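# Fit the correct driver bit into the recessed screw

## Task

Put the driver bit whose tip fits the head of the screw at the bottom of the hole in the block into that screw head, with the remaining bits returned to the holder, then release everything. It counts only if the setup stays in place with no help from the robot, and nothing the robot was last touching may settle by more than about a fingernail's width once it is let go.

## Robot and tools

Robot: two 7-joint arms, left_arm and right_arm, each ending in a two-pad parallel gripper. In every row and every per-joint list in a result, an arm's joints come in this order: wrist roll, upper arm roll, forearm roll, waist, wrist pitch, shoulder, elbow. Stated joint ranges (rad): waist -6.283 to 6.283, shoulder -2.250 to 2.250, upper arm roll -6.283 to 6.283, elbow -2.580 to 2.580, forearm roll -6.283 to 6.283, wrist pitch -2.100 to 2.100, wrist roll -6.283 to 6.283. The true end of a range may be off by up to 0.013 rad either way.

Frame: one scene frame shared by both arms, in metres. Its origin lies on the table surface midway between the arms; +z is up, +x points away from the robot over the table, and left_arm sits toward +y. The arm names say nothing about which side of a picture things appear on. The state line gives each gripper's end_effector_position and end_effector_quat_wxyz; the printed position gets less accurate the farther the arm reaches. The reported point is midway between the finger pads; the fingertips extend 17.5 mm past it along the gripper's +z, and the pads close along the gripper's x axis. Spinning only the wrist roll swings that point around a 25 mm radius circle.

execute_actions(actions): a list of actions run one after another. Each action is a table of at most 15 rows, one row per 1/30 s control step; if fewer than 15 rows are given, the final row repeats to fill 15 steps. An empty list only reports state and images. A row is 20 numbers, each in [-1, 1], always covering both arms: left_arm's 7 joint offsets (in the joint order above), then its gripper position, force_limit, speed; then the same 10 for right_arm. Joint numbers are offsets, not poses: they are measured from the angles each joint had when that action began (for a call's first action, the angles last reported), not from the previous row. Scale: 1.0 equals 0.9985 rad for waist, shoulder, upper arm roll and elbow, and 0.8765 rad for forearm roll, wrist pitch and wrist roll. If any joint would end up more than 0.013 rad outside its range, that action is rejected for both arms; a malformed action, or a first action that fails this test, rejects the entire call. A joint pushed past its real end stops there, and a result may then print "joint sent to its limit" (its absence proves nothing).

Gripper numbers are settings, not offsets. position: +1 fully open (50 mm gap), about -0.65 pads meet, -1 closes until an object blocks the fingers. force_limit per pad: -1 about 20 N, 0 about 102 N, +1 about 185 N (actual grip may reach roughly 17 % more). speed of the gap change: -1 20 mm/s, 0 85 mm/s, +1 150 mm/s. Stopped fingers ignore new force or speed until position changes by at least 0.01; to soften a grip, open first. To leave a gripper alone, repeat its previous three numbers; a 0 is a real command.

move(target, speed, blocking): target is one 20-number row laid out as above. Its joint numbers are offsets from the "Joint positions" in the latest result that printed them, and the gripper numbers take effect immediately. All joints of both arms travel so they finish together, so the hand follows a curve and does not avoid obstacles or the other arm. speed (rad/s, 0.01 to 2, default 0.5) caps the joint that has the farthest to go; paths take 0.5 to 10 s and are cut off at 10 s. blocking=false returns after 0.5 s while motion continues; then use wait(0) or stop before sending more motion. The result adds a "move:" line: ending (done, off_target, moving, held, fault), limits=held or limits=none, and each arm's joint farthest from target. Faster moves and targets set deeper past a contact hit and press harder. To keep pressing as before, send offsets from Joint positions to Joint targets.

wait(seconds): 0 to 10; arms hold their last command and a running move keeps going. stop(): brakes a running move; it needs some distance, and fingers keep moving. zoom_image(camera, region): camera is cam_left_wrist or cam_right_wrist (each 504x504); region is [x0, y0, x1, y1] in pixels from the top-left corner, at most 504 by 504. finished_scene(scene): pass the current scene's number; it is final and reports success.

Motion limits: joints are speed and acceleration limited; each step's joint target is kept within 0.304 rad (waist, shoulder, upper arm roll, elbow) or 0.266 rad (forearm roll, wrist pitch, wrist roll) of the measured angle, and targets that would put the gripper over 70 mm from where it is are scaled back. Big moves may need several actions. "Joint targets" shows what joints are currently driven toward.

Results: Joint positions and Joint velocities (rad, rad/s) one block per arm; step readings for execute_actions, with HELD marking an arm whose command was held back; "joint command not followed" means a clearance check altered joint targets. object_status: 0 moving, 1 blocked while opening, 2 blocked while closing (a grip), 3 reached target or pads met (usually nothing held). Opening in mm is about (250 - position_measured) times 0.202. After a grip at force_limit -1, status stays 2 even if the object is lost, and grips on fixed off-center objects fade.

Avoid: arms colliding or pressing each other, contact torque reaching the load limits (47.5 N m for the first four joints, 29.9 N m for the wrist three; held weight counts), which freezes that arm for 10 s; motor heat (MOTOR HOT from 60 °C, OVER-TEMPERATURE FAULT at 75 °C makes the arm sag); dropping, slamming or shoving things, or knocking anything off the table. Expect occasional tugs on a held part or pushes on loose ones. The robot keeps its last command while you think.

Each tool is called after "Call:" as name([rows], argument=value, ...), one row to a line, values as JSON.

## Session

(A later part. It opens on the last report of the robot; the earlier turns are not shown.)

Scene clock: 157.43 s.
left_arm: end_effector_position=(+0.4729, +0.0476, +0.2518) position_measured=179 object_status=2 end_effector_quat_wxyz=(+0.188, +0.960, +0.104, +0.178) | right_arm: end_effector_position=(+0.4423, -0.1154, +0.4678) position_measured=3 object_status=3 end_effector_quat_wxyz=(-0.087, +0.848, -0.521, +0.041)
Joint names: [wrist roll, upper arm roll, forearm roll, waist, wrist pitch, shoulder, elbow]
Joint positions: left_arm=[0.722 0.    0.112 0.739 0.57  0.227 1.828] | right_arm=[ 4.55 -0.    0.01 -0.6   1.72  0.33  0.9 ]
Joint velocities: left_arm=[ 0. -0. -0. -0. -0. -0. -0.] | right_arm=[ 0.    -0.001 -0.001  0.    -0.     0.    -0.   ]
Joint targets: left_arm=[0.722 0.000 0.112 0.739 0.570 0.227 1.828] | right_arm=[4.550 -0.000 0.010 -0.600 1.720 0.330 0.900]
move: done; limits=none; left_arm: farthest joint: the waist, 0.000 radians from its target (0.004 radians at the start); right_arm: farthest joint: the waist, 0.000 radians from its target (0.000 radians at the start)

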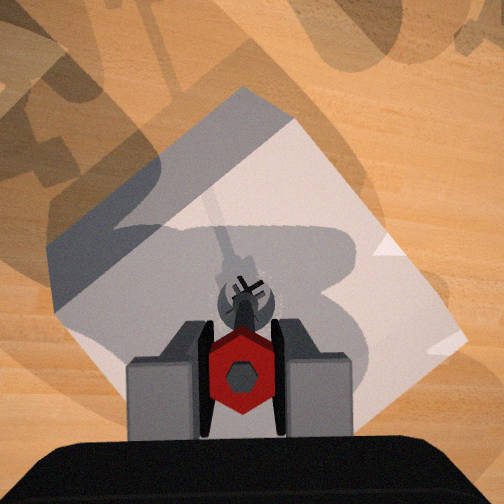

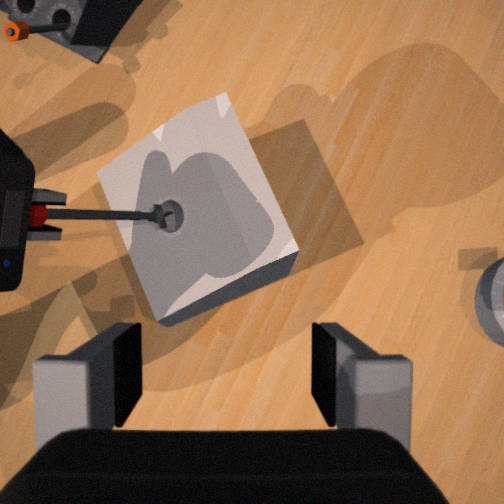

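Call:
move(target=[-0.015335,0,0.017120,0.006467,-0.116339,0.097356,0.004837,-1,0.6,-0.4,0,0,0,0,0,0,0,1,-1,0], speed=0.08)

Call:
zoom_image(camera="cam_left_wrist", region=[204, 262, 288, 346])

Scene clock: 161.00 s.
left_arm: end_effector_position=(+0.4905, +0.0329, +0.2132) position_measured=179 object_status=2 end_effector_quat_wxyz=(+0.188, +0.960, +0.104, +0.178) | right_arm: end_effector_position=(+0.4423, -0.1154, +0.4678) position_measured=3 object_status=3 end_effector_quat_wxyz=(-0.087, +0.848, -0.521, +0.041)
Joint names: [wrist roll, upper arm roll, forearm roll, waist, wrist pitch, shoulder, elbow]
Joint positions: left_arm=[0.709 0.    0.127 0.745 0.468 0.324 1.833] | right_arm=[ 4.55 -0.    0.01 -0.6   1.72  0.33  0.9 ]
Joint velocities: left_arm=[-0.    -0.    -0.    -0.    -0.     0.003  0.   ] | right_arm=[-0.001  0.    -0.     0.    -0.    -0.    -0.   ]
Joint targets: left_arm=[0.709 0.000 0.127 0.745 0.468 0.324 1.833] | right_arm=[4.550 -0.000 0.010 -0.600 1.720 0.330 0.900]
move: done; limits=none; left_arm: farthest joint: the waist, 0.000 radians from its target (0.007 radians at the start); right_arm: farthest joint: the waist, 0.000 radians from its target (0.000 radians at the start)

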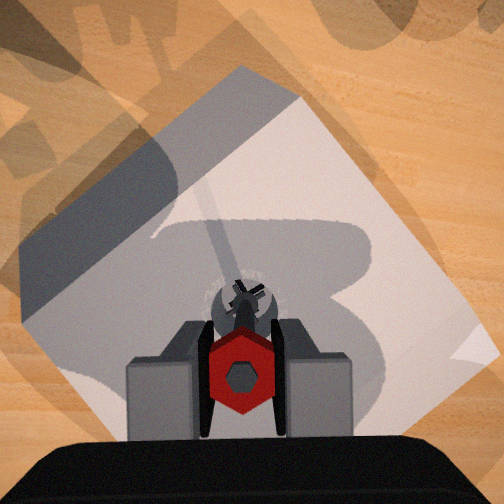

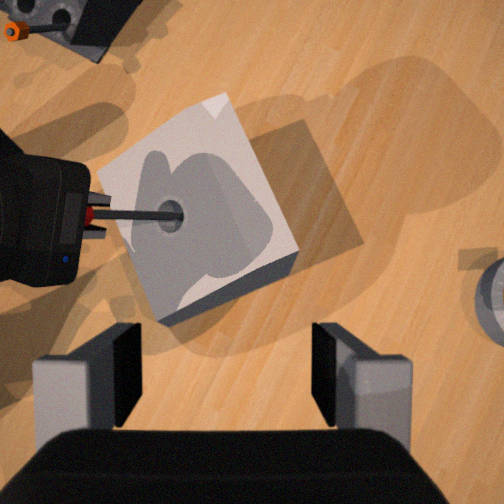

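Region (204, 262, 288, 346) of cam_left_wrist's 504x504 image, scaled by 6.000.

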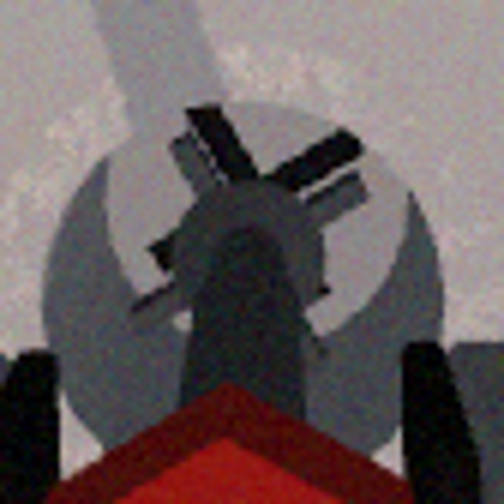

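Call:
move(target=[-0.016638,0,0.018463,0.004978,-0.085139,0.080850,-0.005976,-1,0.6,-0.4,0,0,0,0,0,0,0,1,-1,0], speed=0.06)

Call:
zoom_image(camera="cam_left_wrist", region=[204, 262, 288, 346])

Scene clock: 165.13 s.
left_arm: end_effector_position=(+0.5042, +0.0212, +0.1821) position_measured=179 object_status=2 end_effector_quat_wxyz=(+0.188, +0.960, +0.104, +0.178) | right_arm: end_effector_position=(+0.4423, -0.1154, +0.4678) position_measured=3 object_status=3 end_effector_quat_wxyz=(-0.087, +0.848, -0.521, +0.041)
Joint names: [wrist roll, upper arm roll, forearm roll, waist, wrist pitch, shoulder, elbow]
Joint positions: left_arm=[0.694 0.    0.143 0.75  0.393 0.405 1.827] | right_arm=[ 4.55 -0.    0.01 -0.6   1.72  0.33  0.9 ]
Joint velocities: left_arm=[-0.    -0.     0.    -0.     0.     0.003  0.   ] | right_arm=[ 0.    -0.    -0.001 -0.001  0.     0.    -0.   ]
Joint targets: left_arm=[0.694 0.000 0.143 0.750 0.393 0.405 1.827] | right_arm=[4.550 -0.000 0.010 -0.600 1.720 0.330 0.900]
move: done; limits=none; left_arm: farthest joint: the waist, 0.000 radians from its target (0.005 radians at the start); right_arm: farthest joint: the waist, 0.000 radians from its target (0.000 radians at the start)

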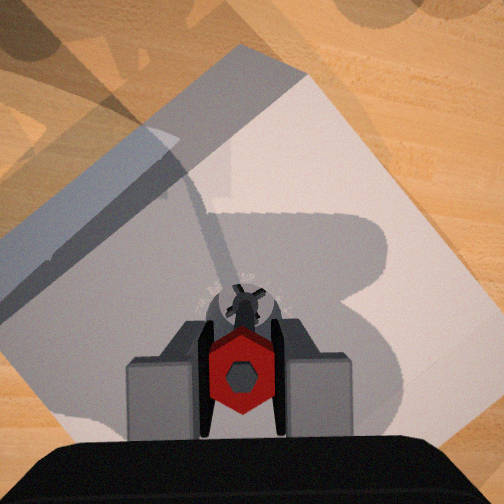

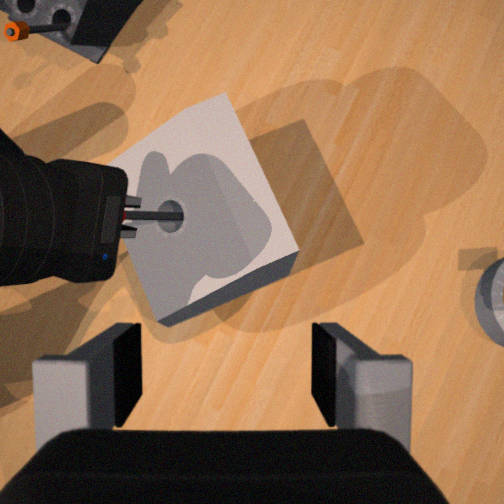

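Region (204, 262, 288, 346) of cam_left_wrist's 504x504 image, scaled by 6.000.

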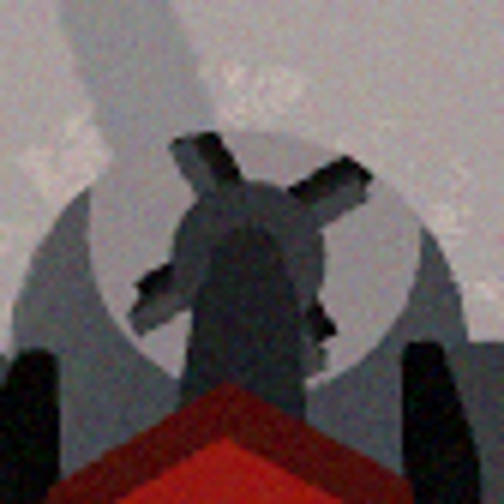

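Call:
zoom_image(camera="cam_left_wrist", region=[220, 278, 272, 330])

Region (220, 278, 272, 330) of cam_left_wrist's 504x504 image, scaled by 9.692.

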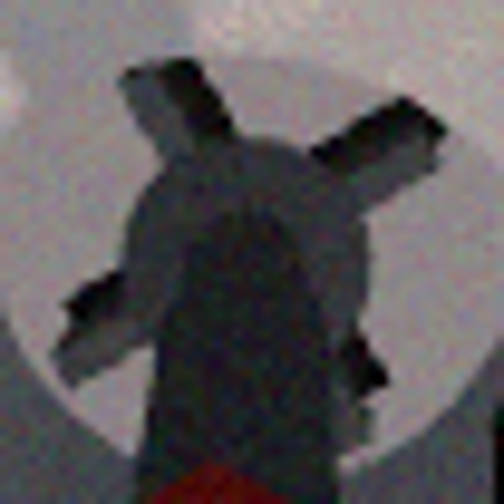

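Call:
move(target=[-0.003352,0,0.003515,0.000586,-0.012276,0.014038,-0.003215,-1,0.6,-0.4,0,0,0,0,0,0,0,1,-1,0], speed=0.015)

Call:
zoom_image(camera="cam_left_wrist", region=[220, 278, 272, 330])

Scene clock: 173.97 s.
left_arm: end_effector_position=(+0.5068, +0.0191, +0.1771) position_measured=179 object_status=2 end_effector_quat_wxyz=(+0.188, +0.960, +0.104, +0.178) | right_arm: end_effector_position=(+0.4423, -0.1154, +0.4678) position_measured=3 object_status=3 end_effector_quat_wxyz=(-0.087, +0.848, -0.521, +0.041)
Joint names: [wrist roll, upper arm roll, forearm roll, waist, wrist pitch, shoulder, elbow]
Joint positions: left_arm=[0.691 0.    0.146 0.751 0.382 0.419 1.823] | right_arm=[ 4.55 -0.    0.01 -0.6   1.72  0.33  0.9 ]
Joint velocities: left_arm=[ 0.    -0.    -0.     0.001 -0.001  0.003  0.   ] | right_arm=[ 0.    -0.     0.001  0.     0.     0.     0.   ]
Joint targets: left_arm=[0.691 0.000 0.146 0.751 0.382 0.419 1.823] | right_arm=[4.550 -0.000 0.010 -0.600 1.720 0.330 0.900]
move: done; limits=none; left_arm: farthest joint: the waist, 0.000 radians from its target (0.001 radians at the start); right_arm: farthest joint: the waist, 0.000 radians from its target (0.000 radians at the start)

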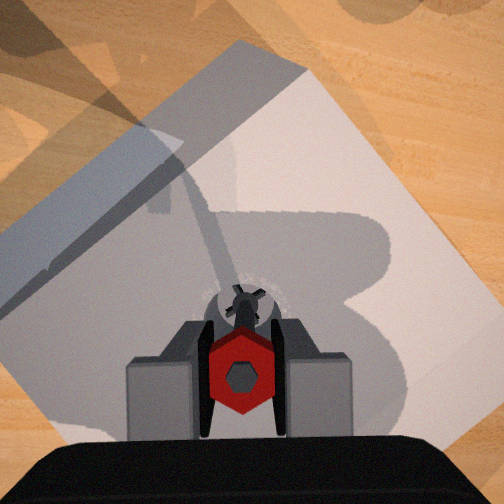

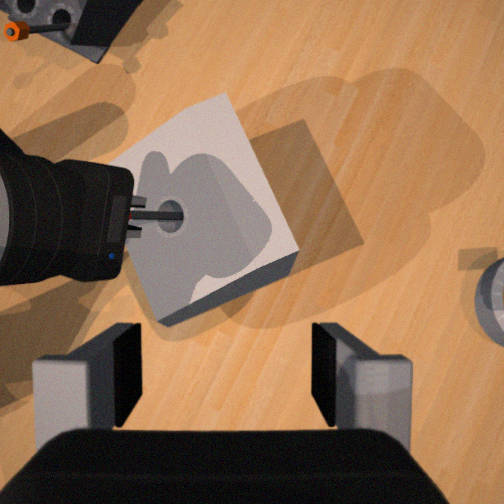

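Region (220, 278, 272, 330) of cam_left_wrist's 504x504 image, scaled by 9.692.

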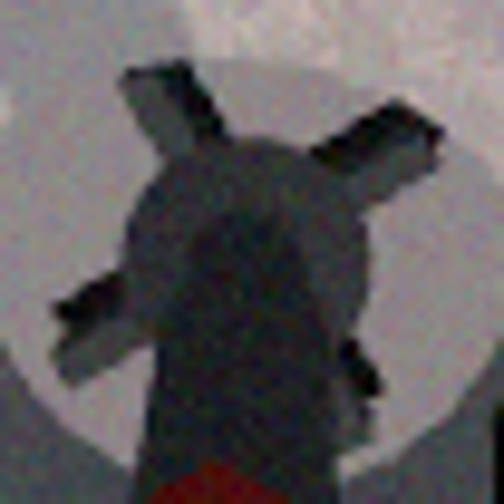

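Call:
move(target=[-0.004017,0,0.004392,0.000911,-0.015238,0.016081,-0.002666,-1,0.6,-0.4,0,0,0,0,0,0,0,1,-1,0], speed=0.015)

Call:
zoom_image(camera="cam_left_wrist", region=[220, 278, 272, 330])

Scene clock: 177.07 s.
left_arm: end_effector_position=(+0.5095, +0.0168, +0.1711) position_measured=179 object_status=2 end_effector_quat_wxyz=(+0.188, +0.960, +0.104, +0.178) | right_arm: end_effector_position=(+0.4423, -0.1154, +0.4678) position_measured=3 object_status=3 end_effector_quat_wxyz=(-0.087, +0.848, -0.521, +0.041)
Joint names: [wrist roll, upper arm roll, forearm roll, waist, wrist pitch, shoulder, elbow]
Joint positions: left_arm=[0.687 0.    0.15  0.752 0.369 0.435 1.821] | right_arm=[ 4.55 -0.    0.01 -0.6   1.72  0.33  0.9 ]
Joint velocities: left_arm=[-0.001 -0.     0.    -0.     0.001 -0.001  0.001] | right_arm=[-0.     0.001  0.001 -0.    -0.001  0.    -0.   ]
Joint targets: left_arm=[0.687 0.000 0.150 0.752 0.369 0.435 1.821] | right_arm=[4.550 -0.000 0.010 -0.600 1.720 0.330 0.900]
move: done; limits=none; left_arm: farthest joint: the waist, 0.000 radians from its target (0.001 radians at the start); right_arm: farthest joint: the waist, 0.000 radians from its target (0.000 radians at the start)

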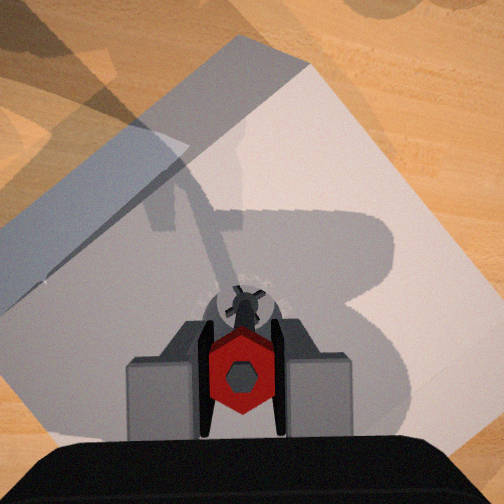

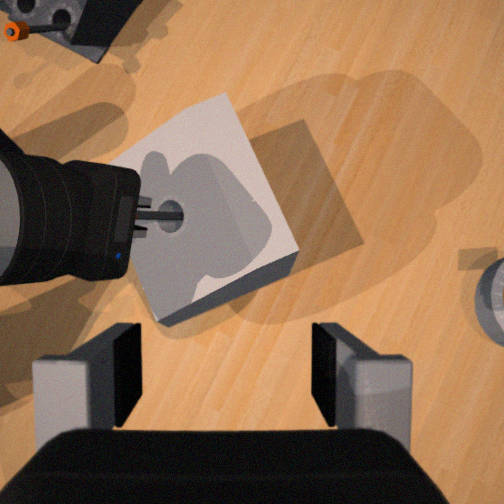

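Region (220, 278, 272, 330) of cam_left_wrist's 504x504 image, scaled by 9.692.

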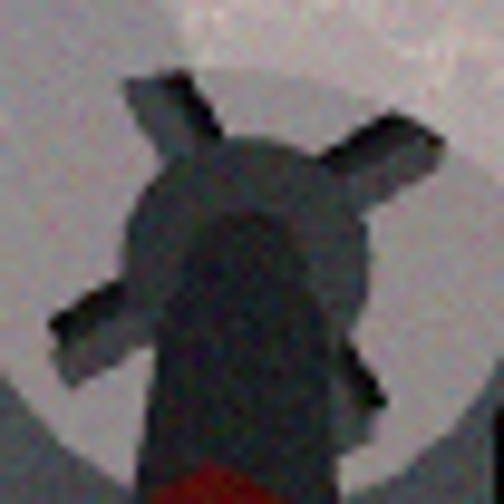

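Call:
move(target=[-0.003012,0,0.003280,0.000641,-0.010679,0.011543,-0.002139,-1,0.6,-0.4,0,0,0,0,0,0,0,1,-1,0], speed=0.012)

Call:
zoom_image(camera="cam_left_wrist", region=[220, 278, 272, 330])

Scene clock: 179.07 s.
left_arm: end_effector_position=(+0.5114, +0.0152, +0.1668) position_measured=179 object_status=2 end_effector_quat_wxyz=(+0.188, +0.960, +0.104, +0.178) | right_arm: end_effector_position=(+0.4423, -0.1154, +0.4678) position_measured=3 object_status=3 end_effector_quat_wxyz=(-0.087, +0.848, -0.521, +0.041)
Joint names: [wrist roll, upper arm roll, forearm roll, waist, wrist pitch, shoulder, elbow]
Joint positions: left_arm=[0.685 0.    0.153 0.752 0.359 0.446 1.819] | right_arm=[ 4.55 -0.    0.01 -0.6   1.72  0.33  0.9 ]
Joint velocities: left_arm=[ 0.001  0.     0.    -0.001  0.     0.001 -0.001] | right_arm=[ 0.001 -0.001 -0.001  0.001  0.    -0.    -0.   ]
Joint targets: left_arm=[0.685 0.000 0.153 0.752 0.359 0.446 1.819] | right_arm=[4.550 -0.000 0.010 -0.600 1.720 0.330 0.900]
move: done; limits=none; left_arm: farthest joint: the waist, 0.000 radians from its target (0.001 radians at the start); right_arm: farthest joint: the waist, 0.000 radians from its target (0.000 radians at the start)

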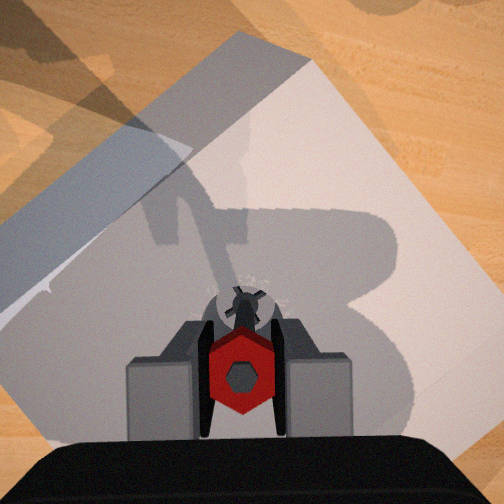

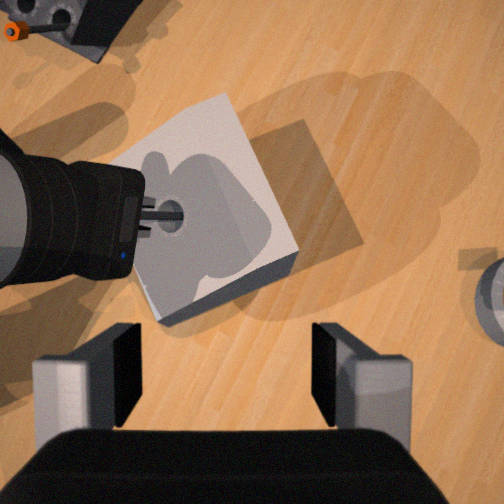

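Region (220, 278, 272, 330) of cam_left_wrist's 504x504 image, scaled by 9.692.

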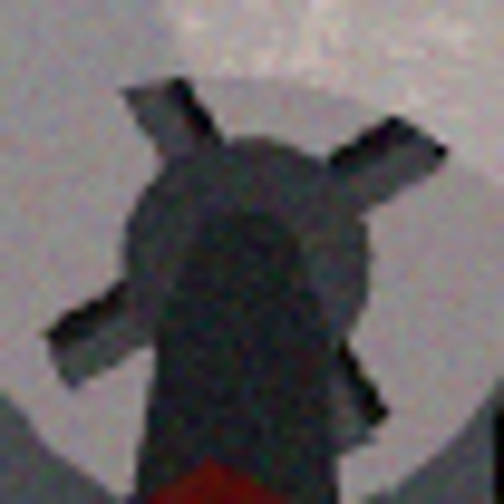

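Call:
move(target=[-0.001865,0,0.002026,0.000382,-0.006325,0.006948,-0.001377,-1,0.6,-0.4,0,0,0,0,0,0,0,1,-1,0], speed=0.01)

Call:
zoom_image(camera="cam_left_wrist", region=[220, 278, 272, 330])

Scene clock: 180.70 s.
left_arm: end_effector_position=(+0.5126, +0.0142, +0.1642) position_measured=179 object_status=2 end_effector_quat_wxyz=(+0.188, +0.960, +0.104, +0.178) | right_arm: end_effector_position=(+0.4423, -0.1154, +0.4678) position_measured=3 object_status=3 end_effector_quat_wxyz=(-0.087, +0.848, -0.521, +0.041)
Joint names: [wrist roll, upper arm roll, forearm roll, waist, wrist pitch, shoulder, elbow]
Joint positions: left_arm=[0.683 0.    0.155 0.753 0.354 0.453 1.817] | right_arm=[ 4.55 -0.    0.01 -0.6   1.72  0.33  0.9 ]
Joint velocities: left_arm=[-0.001  0.     0.     0.    -0.001 -0.    -0.001] | right_arm=[ 0.     0.001 -0.    -0.     0.    -0.     0.   ]
Joint targets: left_arm=[0.683 0.000 0.155 0.753 0.354 0.453 1.817] | right_arm=[4.550 -0.000 0.010 -0.600 1.720 0.330 0.900]
move: done; limits=none; left_arm: farthest joint: the waist, 0.000 radians from its target (0.000 radians at the start); right_arm: farthest joint: the waist, 0.000 radians from its target (0.000 radians at the start)

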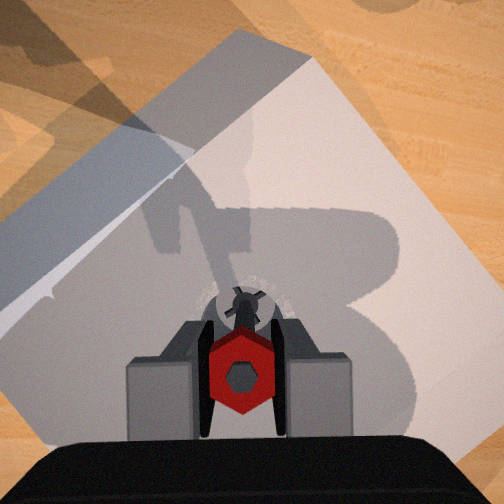

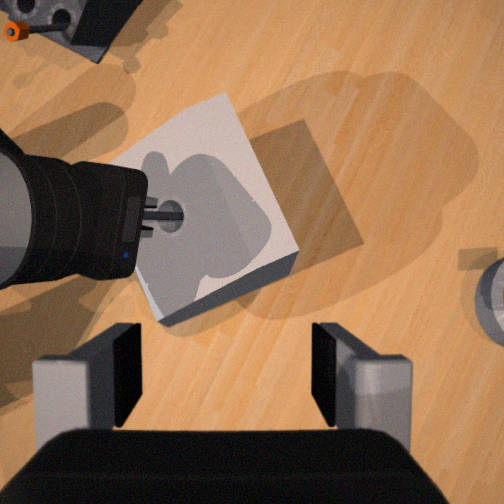

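Region (220, 278, 272, 330) of cam_left_wrist's 504x504 image, scaled by 9.692.

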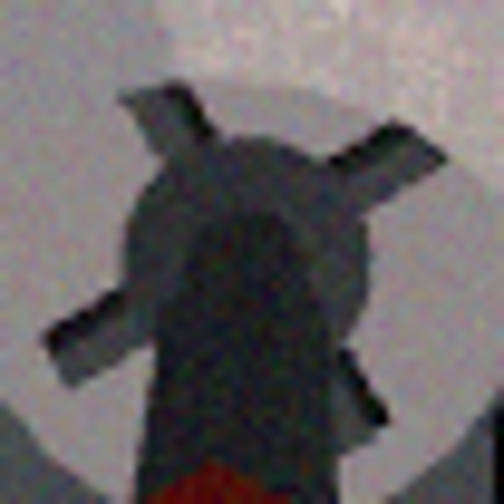

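Call:
move(target=[-0.001910,0,0.002071,0.000379,-0.006264,0.006965,-0.001447,-1,0.6,-0.4,0,0,0,0,0,0,0,1,-1,0], speed=0.01)

Call:
zoom_image(camera="cam_left_wrist", region=[220, 278, 272, 330])

Scene clock: 182.13 s.
left_arm: end_effector_position=(+0.5137, +0.0132, +0.1616) position_measured=179 object_status=2 end_effector_quat_wxyz=(+0.188, +0.960, +0.104, +0.178) | right_arm: end_effector_position=(+0.4423, -0.1154, +0.4678) position_measured=3 object_status=3 end_effector_quat_wxyz=(-0.087, +0.848, -0.521, +0.041)
Joint names: [wrist roll, upper arm roll, forearm roll, waist, wrist pitch, shoulder, elbow]
Joint positions: left_arm=[0.682 0.    0.157 0.753 0.348 0.46  1.816] | right_arm=[ 4.55 -0.    0.01 -0.6   1.72  0.33  0.9 ]
Joint velocities: left_arm=[ 0.    -0.    -0.    -0.    -0.    -0.001  0.   ] | right_arm=[-0.    -0.     0.    -0.001  0.    -0.     0.   ]
Joint targets: left_arm=[0.682 0.000 0.157 0.753 0.348 0.460 1.816] | right_arm=[4.550 -0.000 0.010 -0.600 1.720 0.330 0.900]
move: done; limits=none; left_arm: farthest joint: the waist, 0.000 radians from its target (0.001 radians at the start); right_arm: farthest joint: the waist, 0.000 radians from its target (0.000 radians at the start)

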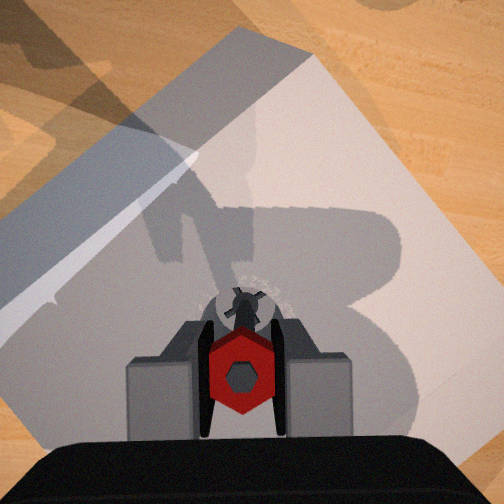

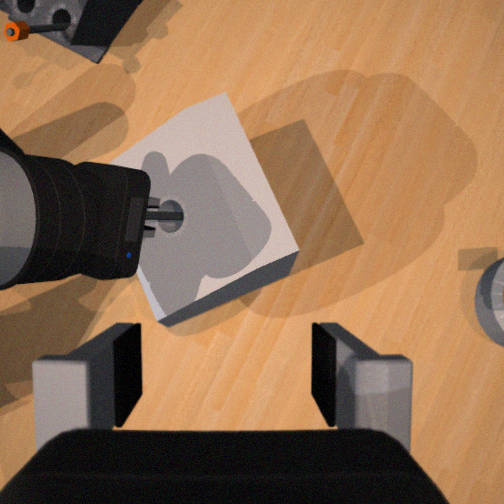

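Region (220, 278, 272, 330) of cam_left_wrist's 504x504 image, scaled by 9.692.

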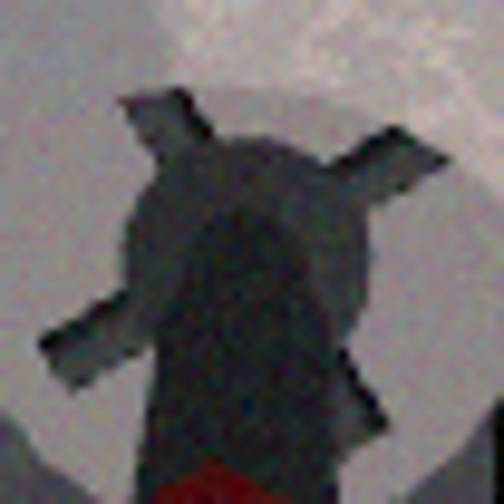

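Call:
move(target=[-0.001298,0,0.001406,0.000250,-0.004141,0.004653,-0.001004,-1,0.6,-0.4,0,0,0,0,0,0,0,1,-1,0], speed=0.01)

Call:
zoom_image(camera="cam_left_wrist", region=[220, 278, 272, 330])

Scene clock: 183.37 s.
left_arm: end_effector_position=(+0.5145, +0.0126, +0.1599) position_measured=179 object_status=2 end_effector_quat_wxyz=(+0.188, +0.960, +0.104, +0.178) | right_arm: end_effector_position=(+0.4423, -0.1154, +0.4678) position_measured=3 object_status=3 end_effector_quat_wxyz=(-0.087, +0.848, -0.521, +0.041)
Joint names: [wrist roll, upper arm roll, forearm roll, waist, wrist pitch, shoulder, elbow]
Joint positions: left_arm=[0.68  0.    0.158 0.753 0.345 0.465 1.815] | right_arm=[ 4.55 -0.    0.01 -0.6   1.72  0.33  0.9 ]
Joint velocities: left_arm=[-0.001 -0.    -0.    -0.    -0.    -0.001  0.   ] | right_arm=[-0.    -0.    -0.001  0.     0.    -0.    -0.   ]
Joint targets: left_arm=[0.680 0.000 0.158 0.753 0.345 0.465 1.815] | right_arm=[4.550 -0.000 0.010 -0.600 1.720 0.330 0.900]
move: done; limits=none; left_arm: farthest joint: the waist, 0.000 radians from its target (0.000 radians at the start); right_arm: farthest joint: the waist, 0.000 radians from its target (0.000 radians at the start)

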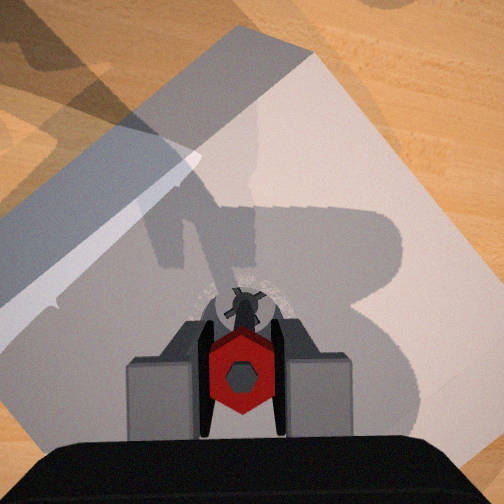

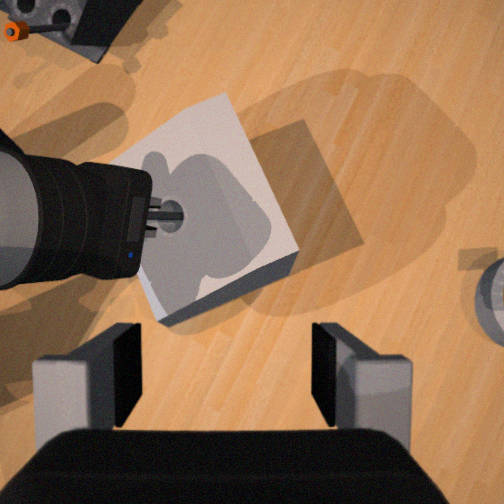

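Region (220, 278, 272, 330) of cam_left_wrist's 504x504 image, scaled by 9.692.

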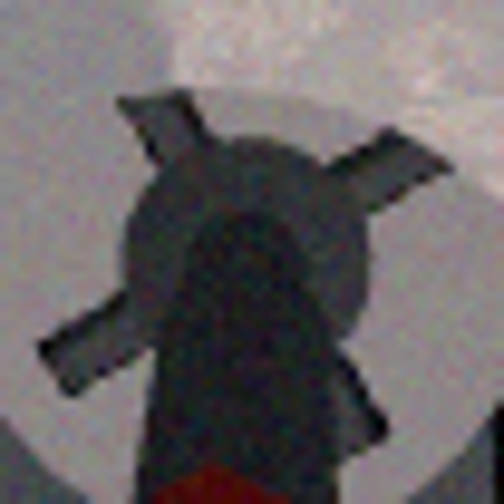

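Call:
move(target=[-0.000985,0,0.001065,0.000188,-0.003090,0.003495,-0.000775,-1,0.6,-0.4,0,0,0,0,0,0,0,1,-1,0], speed=0.01)

Call:
zoom_image(camera="cam_left_wrist", region=[220, 278, 272, 330])

Scene clock: 184.37 s.
left_arm: end_effector_position=(+0.5151, +0.0121, +0.1586) position_measured=179 object_status=2 end_effector_quat_wxyz=(+0.188, +0.960, +0.104, +0.178) | right_arm: end_effector_position=(+0.4423, -0.1154, +0.4678) position_measured=3 object_status=3 end_effector_quat_wxyz=(-0.087, +0.848, -0.521, +0.041)
Joint names: [wrist roll, upper arm roll, forearm roll, waist, wrist pitch, shoulder, elbow]
Joint positions: left_arm=[0.68  0.    0.159 0.753 0.342 0.468 1.814] | right_arm=[ 4.55 -0.    0.01 -0.6   1.72  0.33  0.9 ]
Joint velocities: left_arm=[ 0.001 -0.    -0.001  0.     0.001  0.001 -0.001] | right_arm=[ 0.    -0.     0.001 -0.     0.     0.     0.001]
Joint targets: left_arm=[0.680 0.000 0.159 0.753 0.342 0.468 1.814] | right_arm=[4.550 -0.000 0.010 -0.600 1.720 0.330 0.900]
move: done; limits=none; left_arm: farthest joint: the waist, 0.000 radians from its target (0.000 radians at the start); right_arm: farthest joint: the waist, 0.000 radians from its target (0.000 radians at the start)

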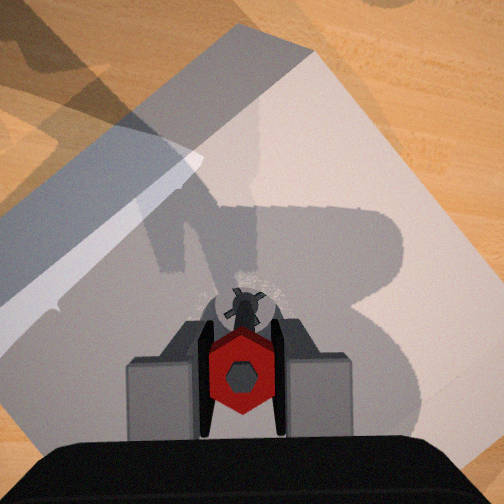

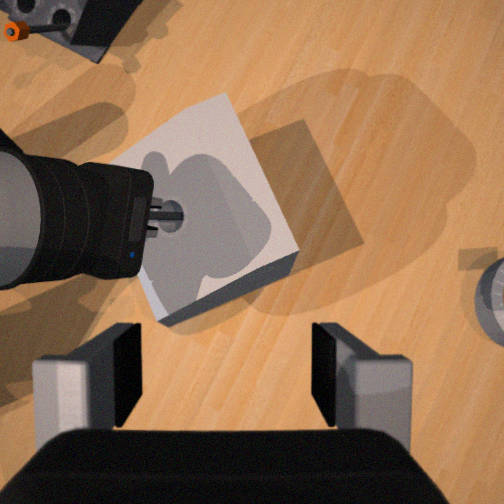

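Region (220, 278, 272, 330) of cam_left_wrist's 504x504 image, scaled by 9.692.

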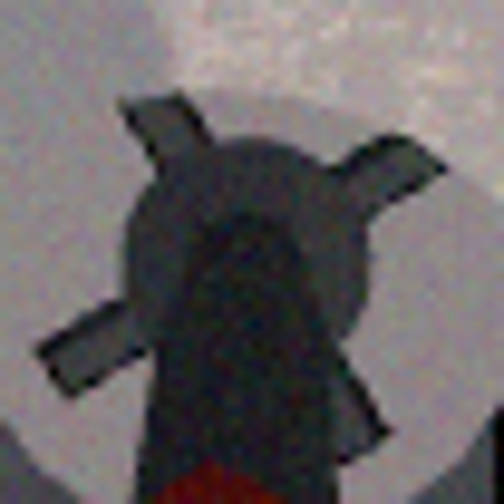

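Call:
move(target=[-0.000995,0,0.001075,0.000188,-0.003075,0.003500,-0.000792,-1,0.6,-0.4,0,0,0,0,0,0,0,1,-1,0], speed=0.01)

Call:
zoom_image(camera="cam_left_wrist", region=[220, 278, 272, 330])

Scene clock: 185.40 s.
left_arm: end_effector_position=(+0.5156, +0.0117, +0.1574) position_measured=179 object_status=2 end_effector_quat_wxyz=(+0.188, +0.960, +0.104, +0.178) | right_arm: end_effector_position=(+0.4423, -0.1154, +0.4678) position_measured=3 object_status=3 end_effector_quat_wxyz=(-0.087, +0.848, -0.521, +0.041)
Joint names: [wrist roll, upper arm roll, forearm roll, waist, wrist pitch, shoulder, elbow]
Joint positions: left_arm=[0.679 0.    0.16  0.754 0.34  0.471 1.813] | right_arm=[ 4.55 -0.    0.01 -0.6   1.72  0.33  0.9 ]
Joint velocities: left_arm=[-0.     0.     0.     0.    -0.001 -0.001  0.001] | right_arm=[ 0.  0. -0.  0.  0.  0.  0.]
Joint targets: left_arm=[0.679 0.000 0.160 0.754 0.339 0.472 1.813] | right_arm=[4.550 -0.000 0.010 -0.600 1.720 0.330 0.900]
move: done; limits=none; left_arm: farthest joint: the waist, 0.000 radians from its target (0.000 radians at the start); right_arm: farthest joint: the waist, 0.000 radians from its target (0.000 radians at the start)

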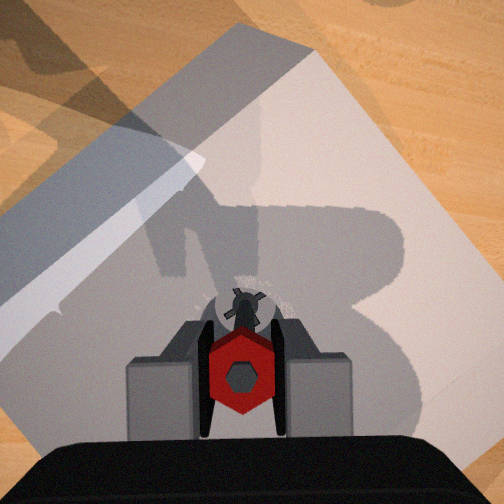

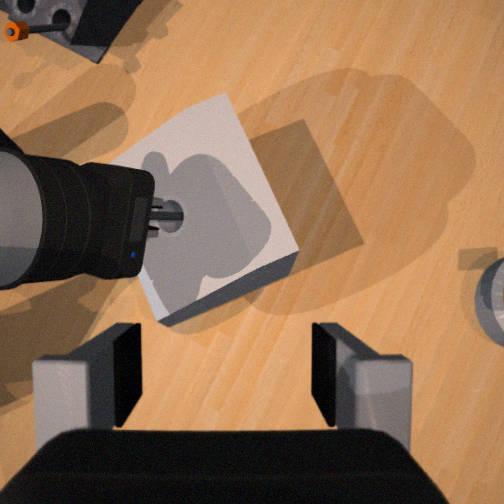

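Region (220, 278, 272, 330) of cam_left_wrist's 504x504 image, scaled by 9.692.

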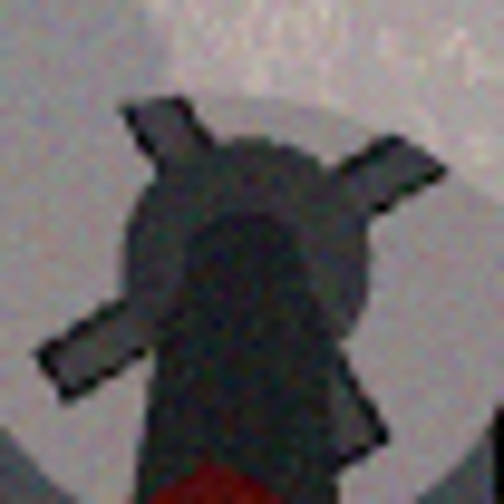

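Call:
move(target=[-0.000670,0,0.000722,0.000125,-0.002045,0.002336,-0.000535,-1,0.6,-0.4,0,0,0,0,0,0,0,1,-1,0], speed=0.01)

Call:
zoom_image(camera="cam_left_wrist", region=[220, 278, 272, 330])

Scene clock: 186.50 s.
left_arm: end_effector_position=(+0.5156, +0.0114, +0.1575) position_measured=179 object_status=2 end_effector_quat_wxyz=(+0.188, +0.960, +0.104, +0.178) | right_arm: end_effector_position=(+0.4423, -0.1154, +0.4678) position_measured=3 object_status=3 end_effector_quat_wxyz=(-0.087, +0.848, -0.521, +0.041)
Joint names: [wrist roll, upper arm roll, forearm roll, waist, wrist pitch, shoulder, elbow]
Joint positions: left_arm=[0.678 0.    0.16  0.754 0.339 0.471 1.813] | right_arm=[ 4.55 -0.    0.01 -0.6   1.72  0.33  0.9 ]
Joint velocities: left_arm=[ 0.     0.     0.    -0.     0.     0.002 -0.   ] | right_arm=[-0.     0.001 -0.001 -0.     0.     0.     0.   ]
Joint targets: left_arm=[0.678 0.000 0.160 0.754 0.338 0.473 1.813] | right_arm=[4.550 -0.000 0.010 -0.600 1.720 0.330 0.900]
move: done; limits=none; left_arm: farthest joint: the shoulder, 0.002 radians from its target (0.002 radians at the start); right_arm: farthest joint: the waist, 0.000 radians from its target (0.000 radians at the start)

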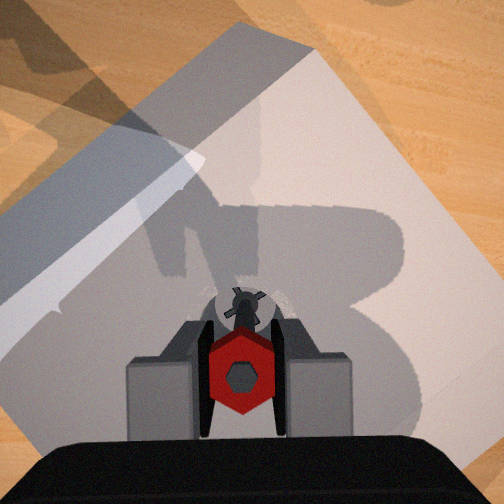

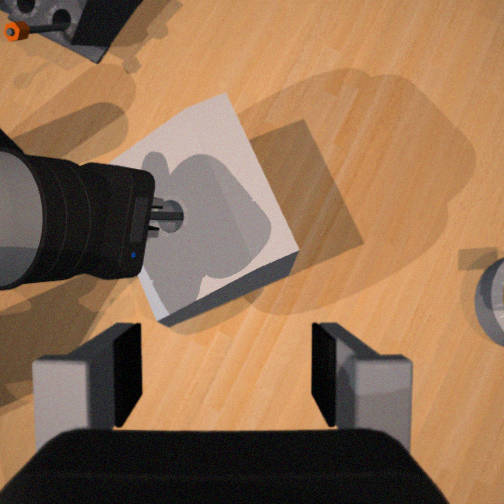

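Region (220, 278, 272, 330) of cam_left_wrist's 504x504 image, scaled by 9.692.

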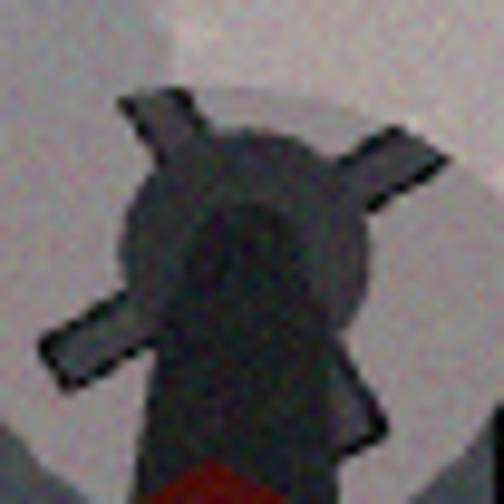

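Call:
move(target=[0.0005,0,0,0,0.0010,0,0,0.274,0.6,-1,0,0,0,0,0,0,0,1,-1,0], speed=0.01)

Scene clock: 187.80 s.
left_arm: end_effector_position=(+0.5153, +0.0115, +0.1574) position_measured=112 object_status=0 end_effector_quat_wxyz=(+0.188, +0.960, +0.104, +0.177) | right_arm: end_effector_position=(+0.4423, -0.1154, +0.4678) position_measured=3 object_status=3 end_effector_quat_wxyz=(-0.087, +0.848, -0.521, +0.041)
Joint names: [wrist roll, upper arm roll, forearm roll, waist, wrist pitch, shoulder, elbow]
Joint positions: left_arm=[0.679 0.    0.16  0.754 0.34  0.471 1.813] | right_arm=[ 4.55 -0.    0.01 -0.6   1.72  0.33  0.9 ]
Joint velocities: left_arm=[-0.001 -0.     0.     0.    -0.001 -0.001 -0.001] | right_arm=[-0.    -0.001  0.     0.    -0.    -0.    -0.   ]
Joint targets: left_arm=[0.679 0.000 0.160 0.754 0.340 0.471 1.813] | right_arm=[4.550 -0.000 0.010 -0.600 1.720 0.330 0.900]
move: done; limits=none; left_arm: farthest joint: the waist, 0.000 radians from its target (0.000 radians at the start); right_arm: farthest joint: the waist, 0.000 radians from its target (0.000 radians at the start)

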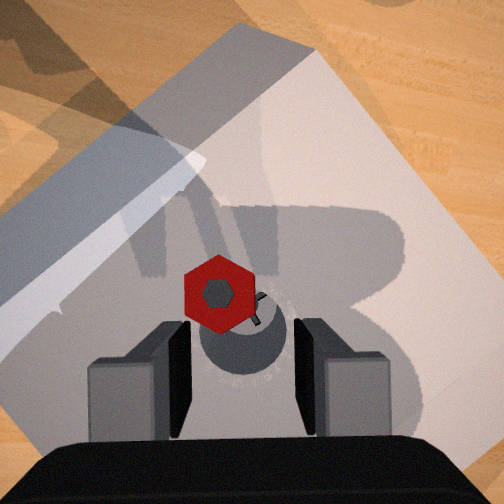

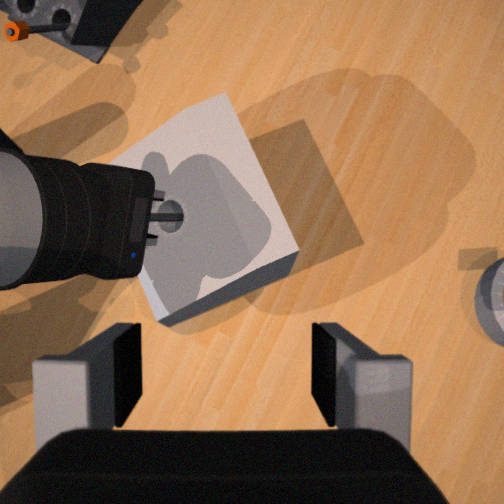

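Call:
move(target=[0,0,0,0,0,0,0,0.8,0.6,-1,0,0,0,0,0,0,0,1,-1,0], speed=0.01)

Call:
zoom_image(camera="cam_left_wrist", region=[160, 240, 300, 380])

Scene clock: 189.60 s.
left_arm: end_effector_position=(+0.5153, +0.0115, +0.1574) position_measured=32 object_status=0 end_effector_quat_wxyz=(+0.188, +0.960, +0.104, +0.177) | right_arm: end_effector_position=(+0.4423, -0.1154, +0.4678) position_measured=3 object_status=3 end_effector_quat_wxyz=(-0.087, +0.848, -0.521, +0.041)
Joint names: [wrist roll, upper arm roll, forearm roll, waist, wrist pitch, shoulder, elbow]
Joint positions: left_arm=[0.679 0.    0.16  0.754 0.34  0.471 1.813] | right_arm=[ 4.55 -0.    0.01 -0.6   1.72  0.33  0.9 ]
Joint velocities: left_arm=[-0.002 -0.    -0.     0.001  0.     0.001  0.   ] | right_arm=[0.    0.    0.001 0.001 0.    0.    0.001]
Joint targets: left_arm=[0.679 0.000 0.160 0.754 0.340 0.471 1.813] | right_arm=[4.550 -0.000 0.010 -0.600 1.720 0.330 0.900]
move: done; limits=none; left_arm: farthest joint: the waist, 0.000 radians from its target (0.000 radians at the start); right_arm: farthest joint: the waist, 0.000 radians from its target (0.000 radians at the start)

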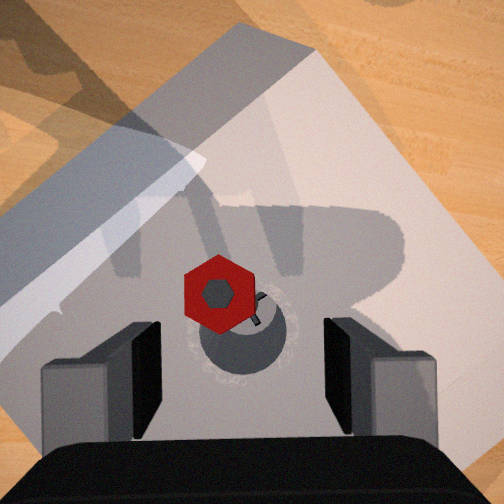

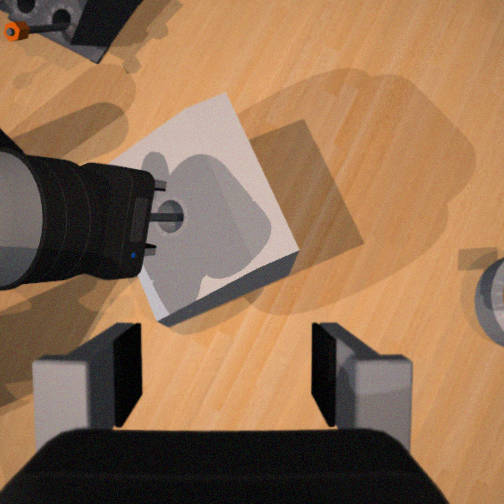

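Region (160, 240, 300, 380) of cam_left_wrist's 504x504 image, scaled by 3.600.

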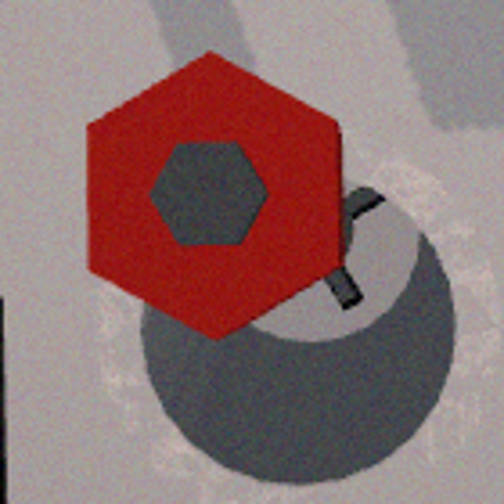

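Call:
move(target=[0.0342,0,-0.0376,-0.0090,0.1460,-0.1472,0.0200,0.8,0.6,-1,0,0,0,0,0,0,0,1,-1,0], speed=0.2)

Call:
zoom_image(camera="cam_left_wrist", region=[190, 240, 300, 350])

Call:
zoom_image(camera="cam_right_wrist", region=[0, 0, 180, 100])

Scene clock: 191.80 s.
left_arm: end_effector_position=(+0.4901, +0.0332, +0.2126) position_measured=32 object_status=3 end_effector_quat_wxyz=(+0.188, +0.961, +0.104, +0.177) | right_arm: end_effector_position=(+0.4423, -0.1154, +0.4678) position_measured=3 object_status=3 end_effector_quat_wxyz=(-0.087, +0.848, -0.521, +0.041)
Joint names: [wrist roll, upper arm roll, forearm roll, waist, wrist pitch, shoulder, elbow]
Joint positions: left_arm=[0.709 0.    0.127 0.745 0.468 0.325 1.833] | right_arm=[ 4.55 -0.    0.01 -0.6   1.72  0.33  0.9 ]
Joint velocities: left_arm=[-0.     0.    -0.    -0.001 -0.    -0.005  0.   ] | right_arm=[ 0.    -0.     0.001  0.    -0.     0.     0.001]
Joint targets: left_arm=[0.709 0.000 0.127 0.745 0.468 0.324 1.833] | right_arm=[4.550 -0.000 0.010 -0.600 1.720 0.330 0.900]
move: done; limits=none; left_arm: farthest joint: the shoulder, 0.001 radians from its target (0.147 radians at the start); right_arm: farthest joint: the waist, 0.000 radians from its target (0.000 radians at the start)

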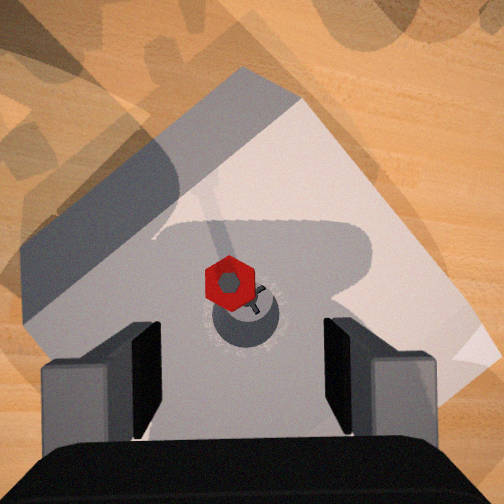

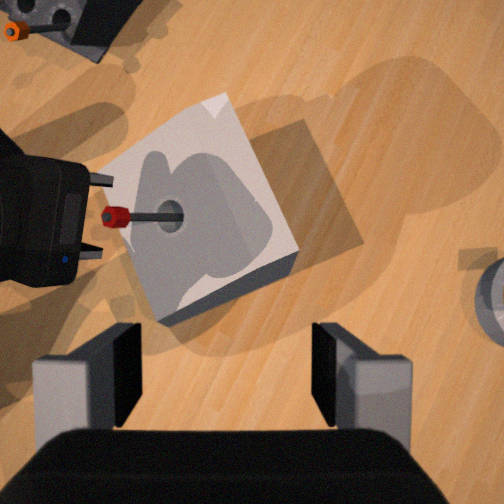

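Region (190, 240, 300, 350) of cam_left_wrist's 504x504 image, scaled by 4.582.

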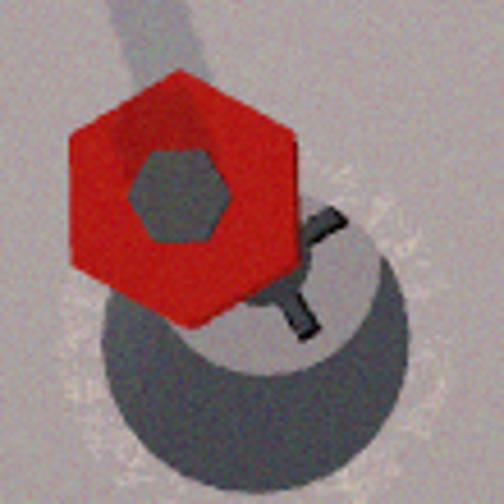

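Region (0, 0, 180, 100) of cam_right_wrist's 504x504 image, scaled by 2.800.

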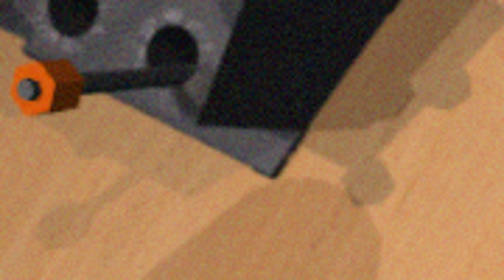

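Call:
finished_scene(scene=2)

The scene is finished: the task was done.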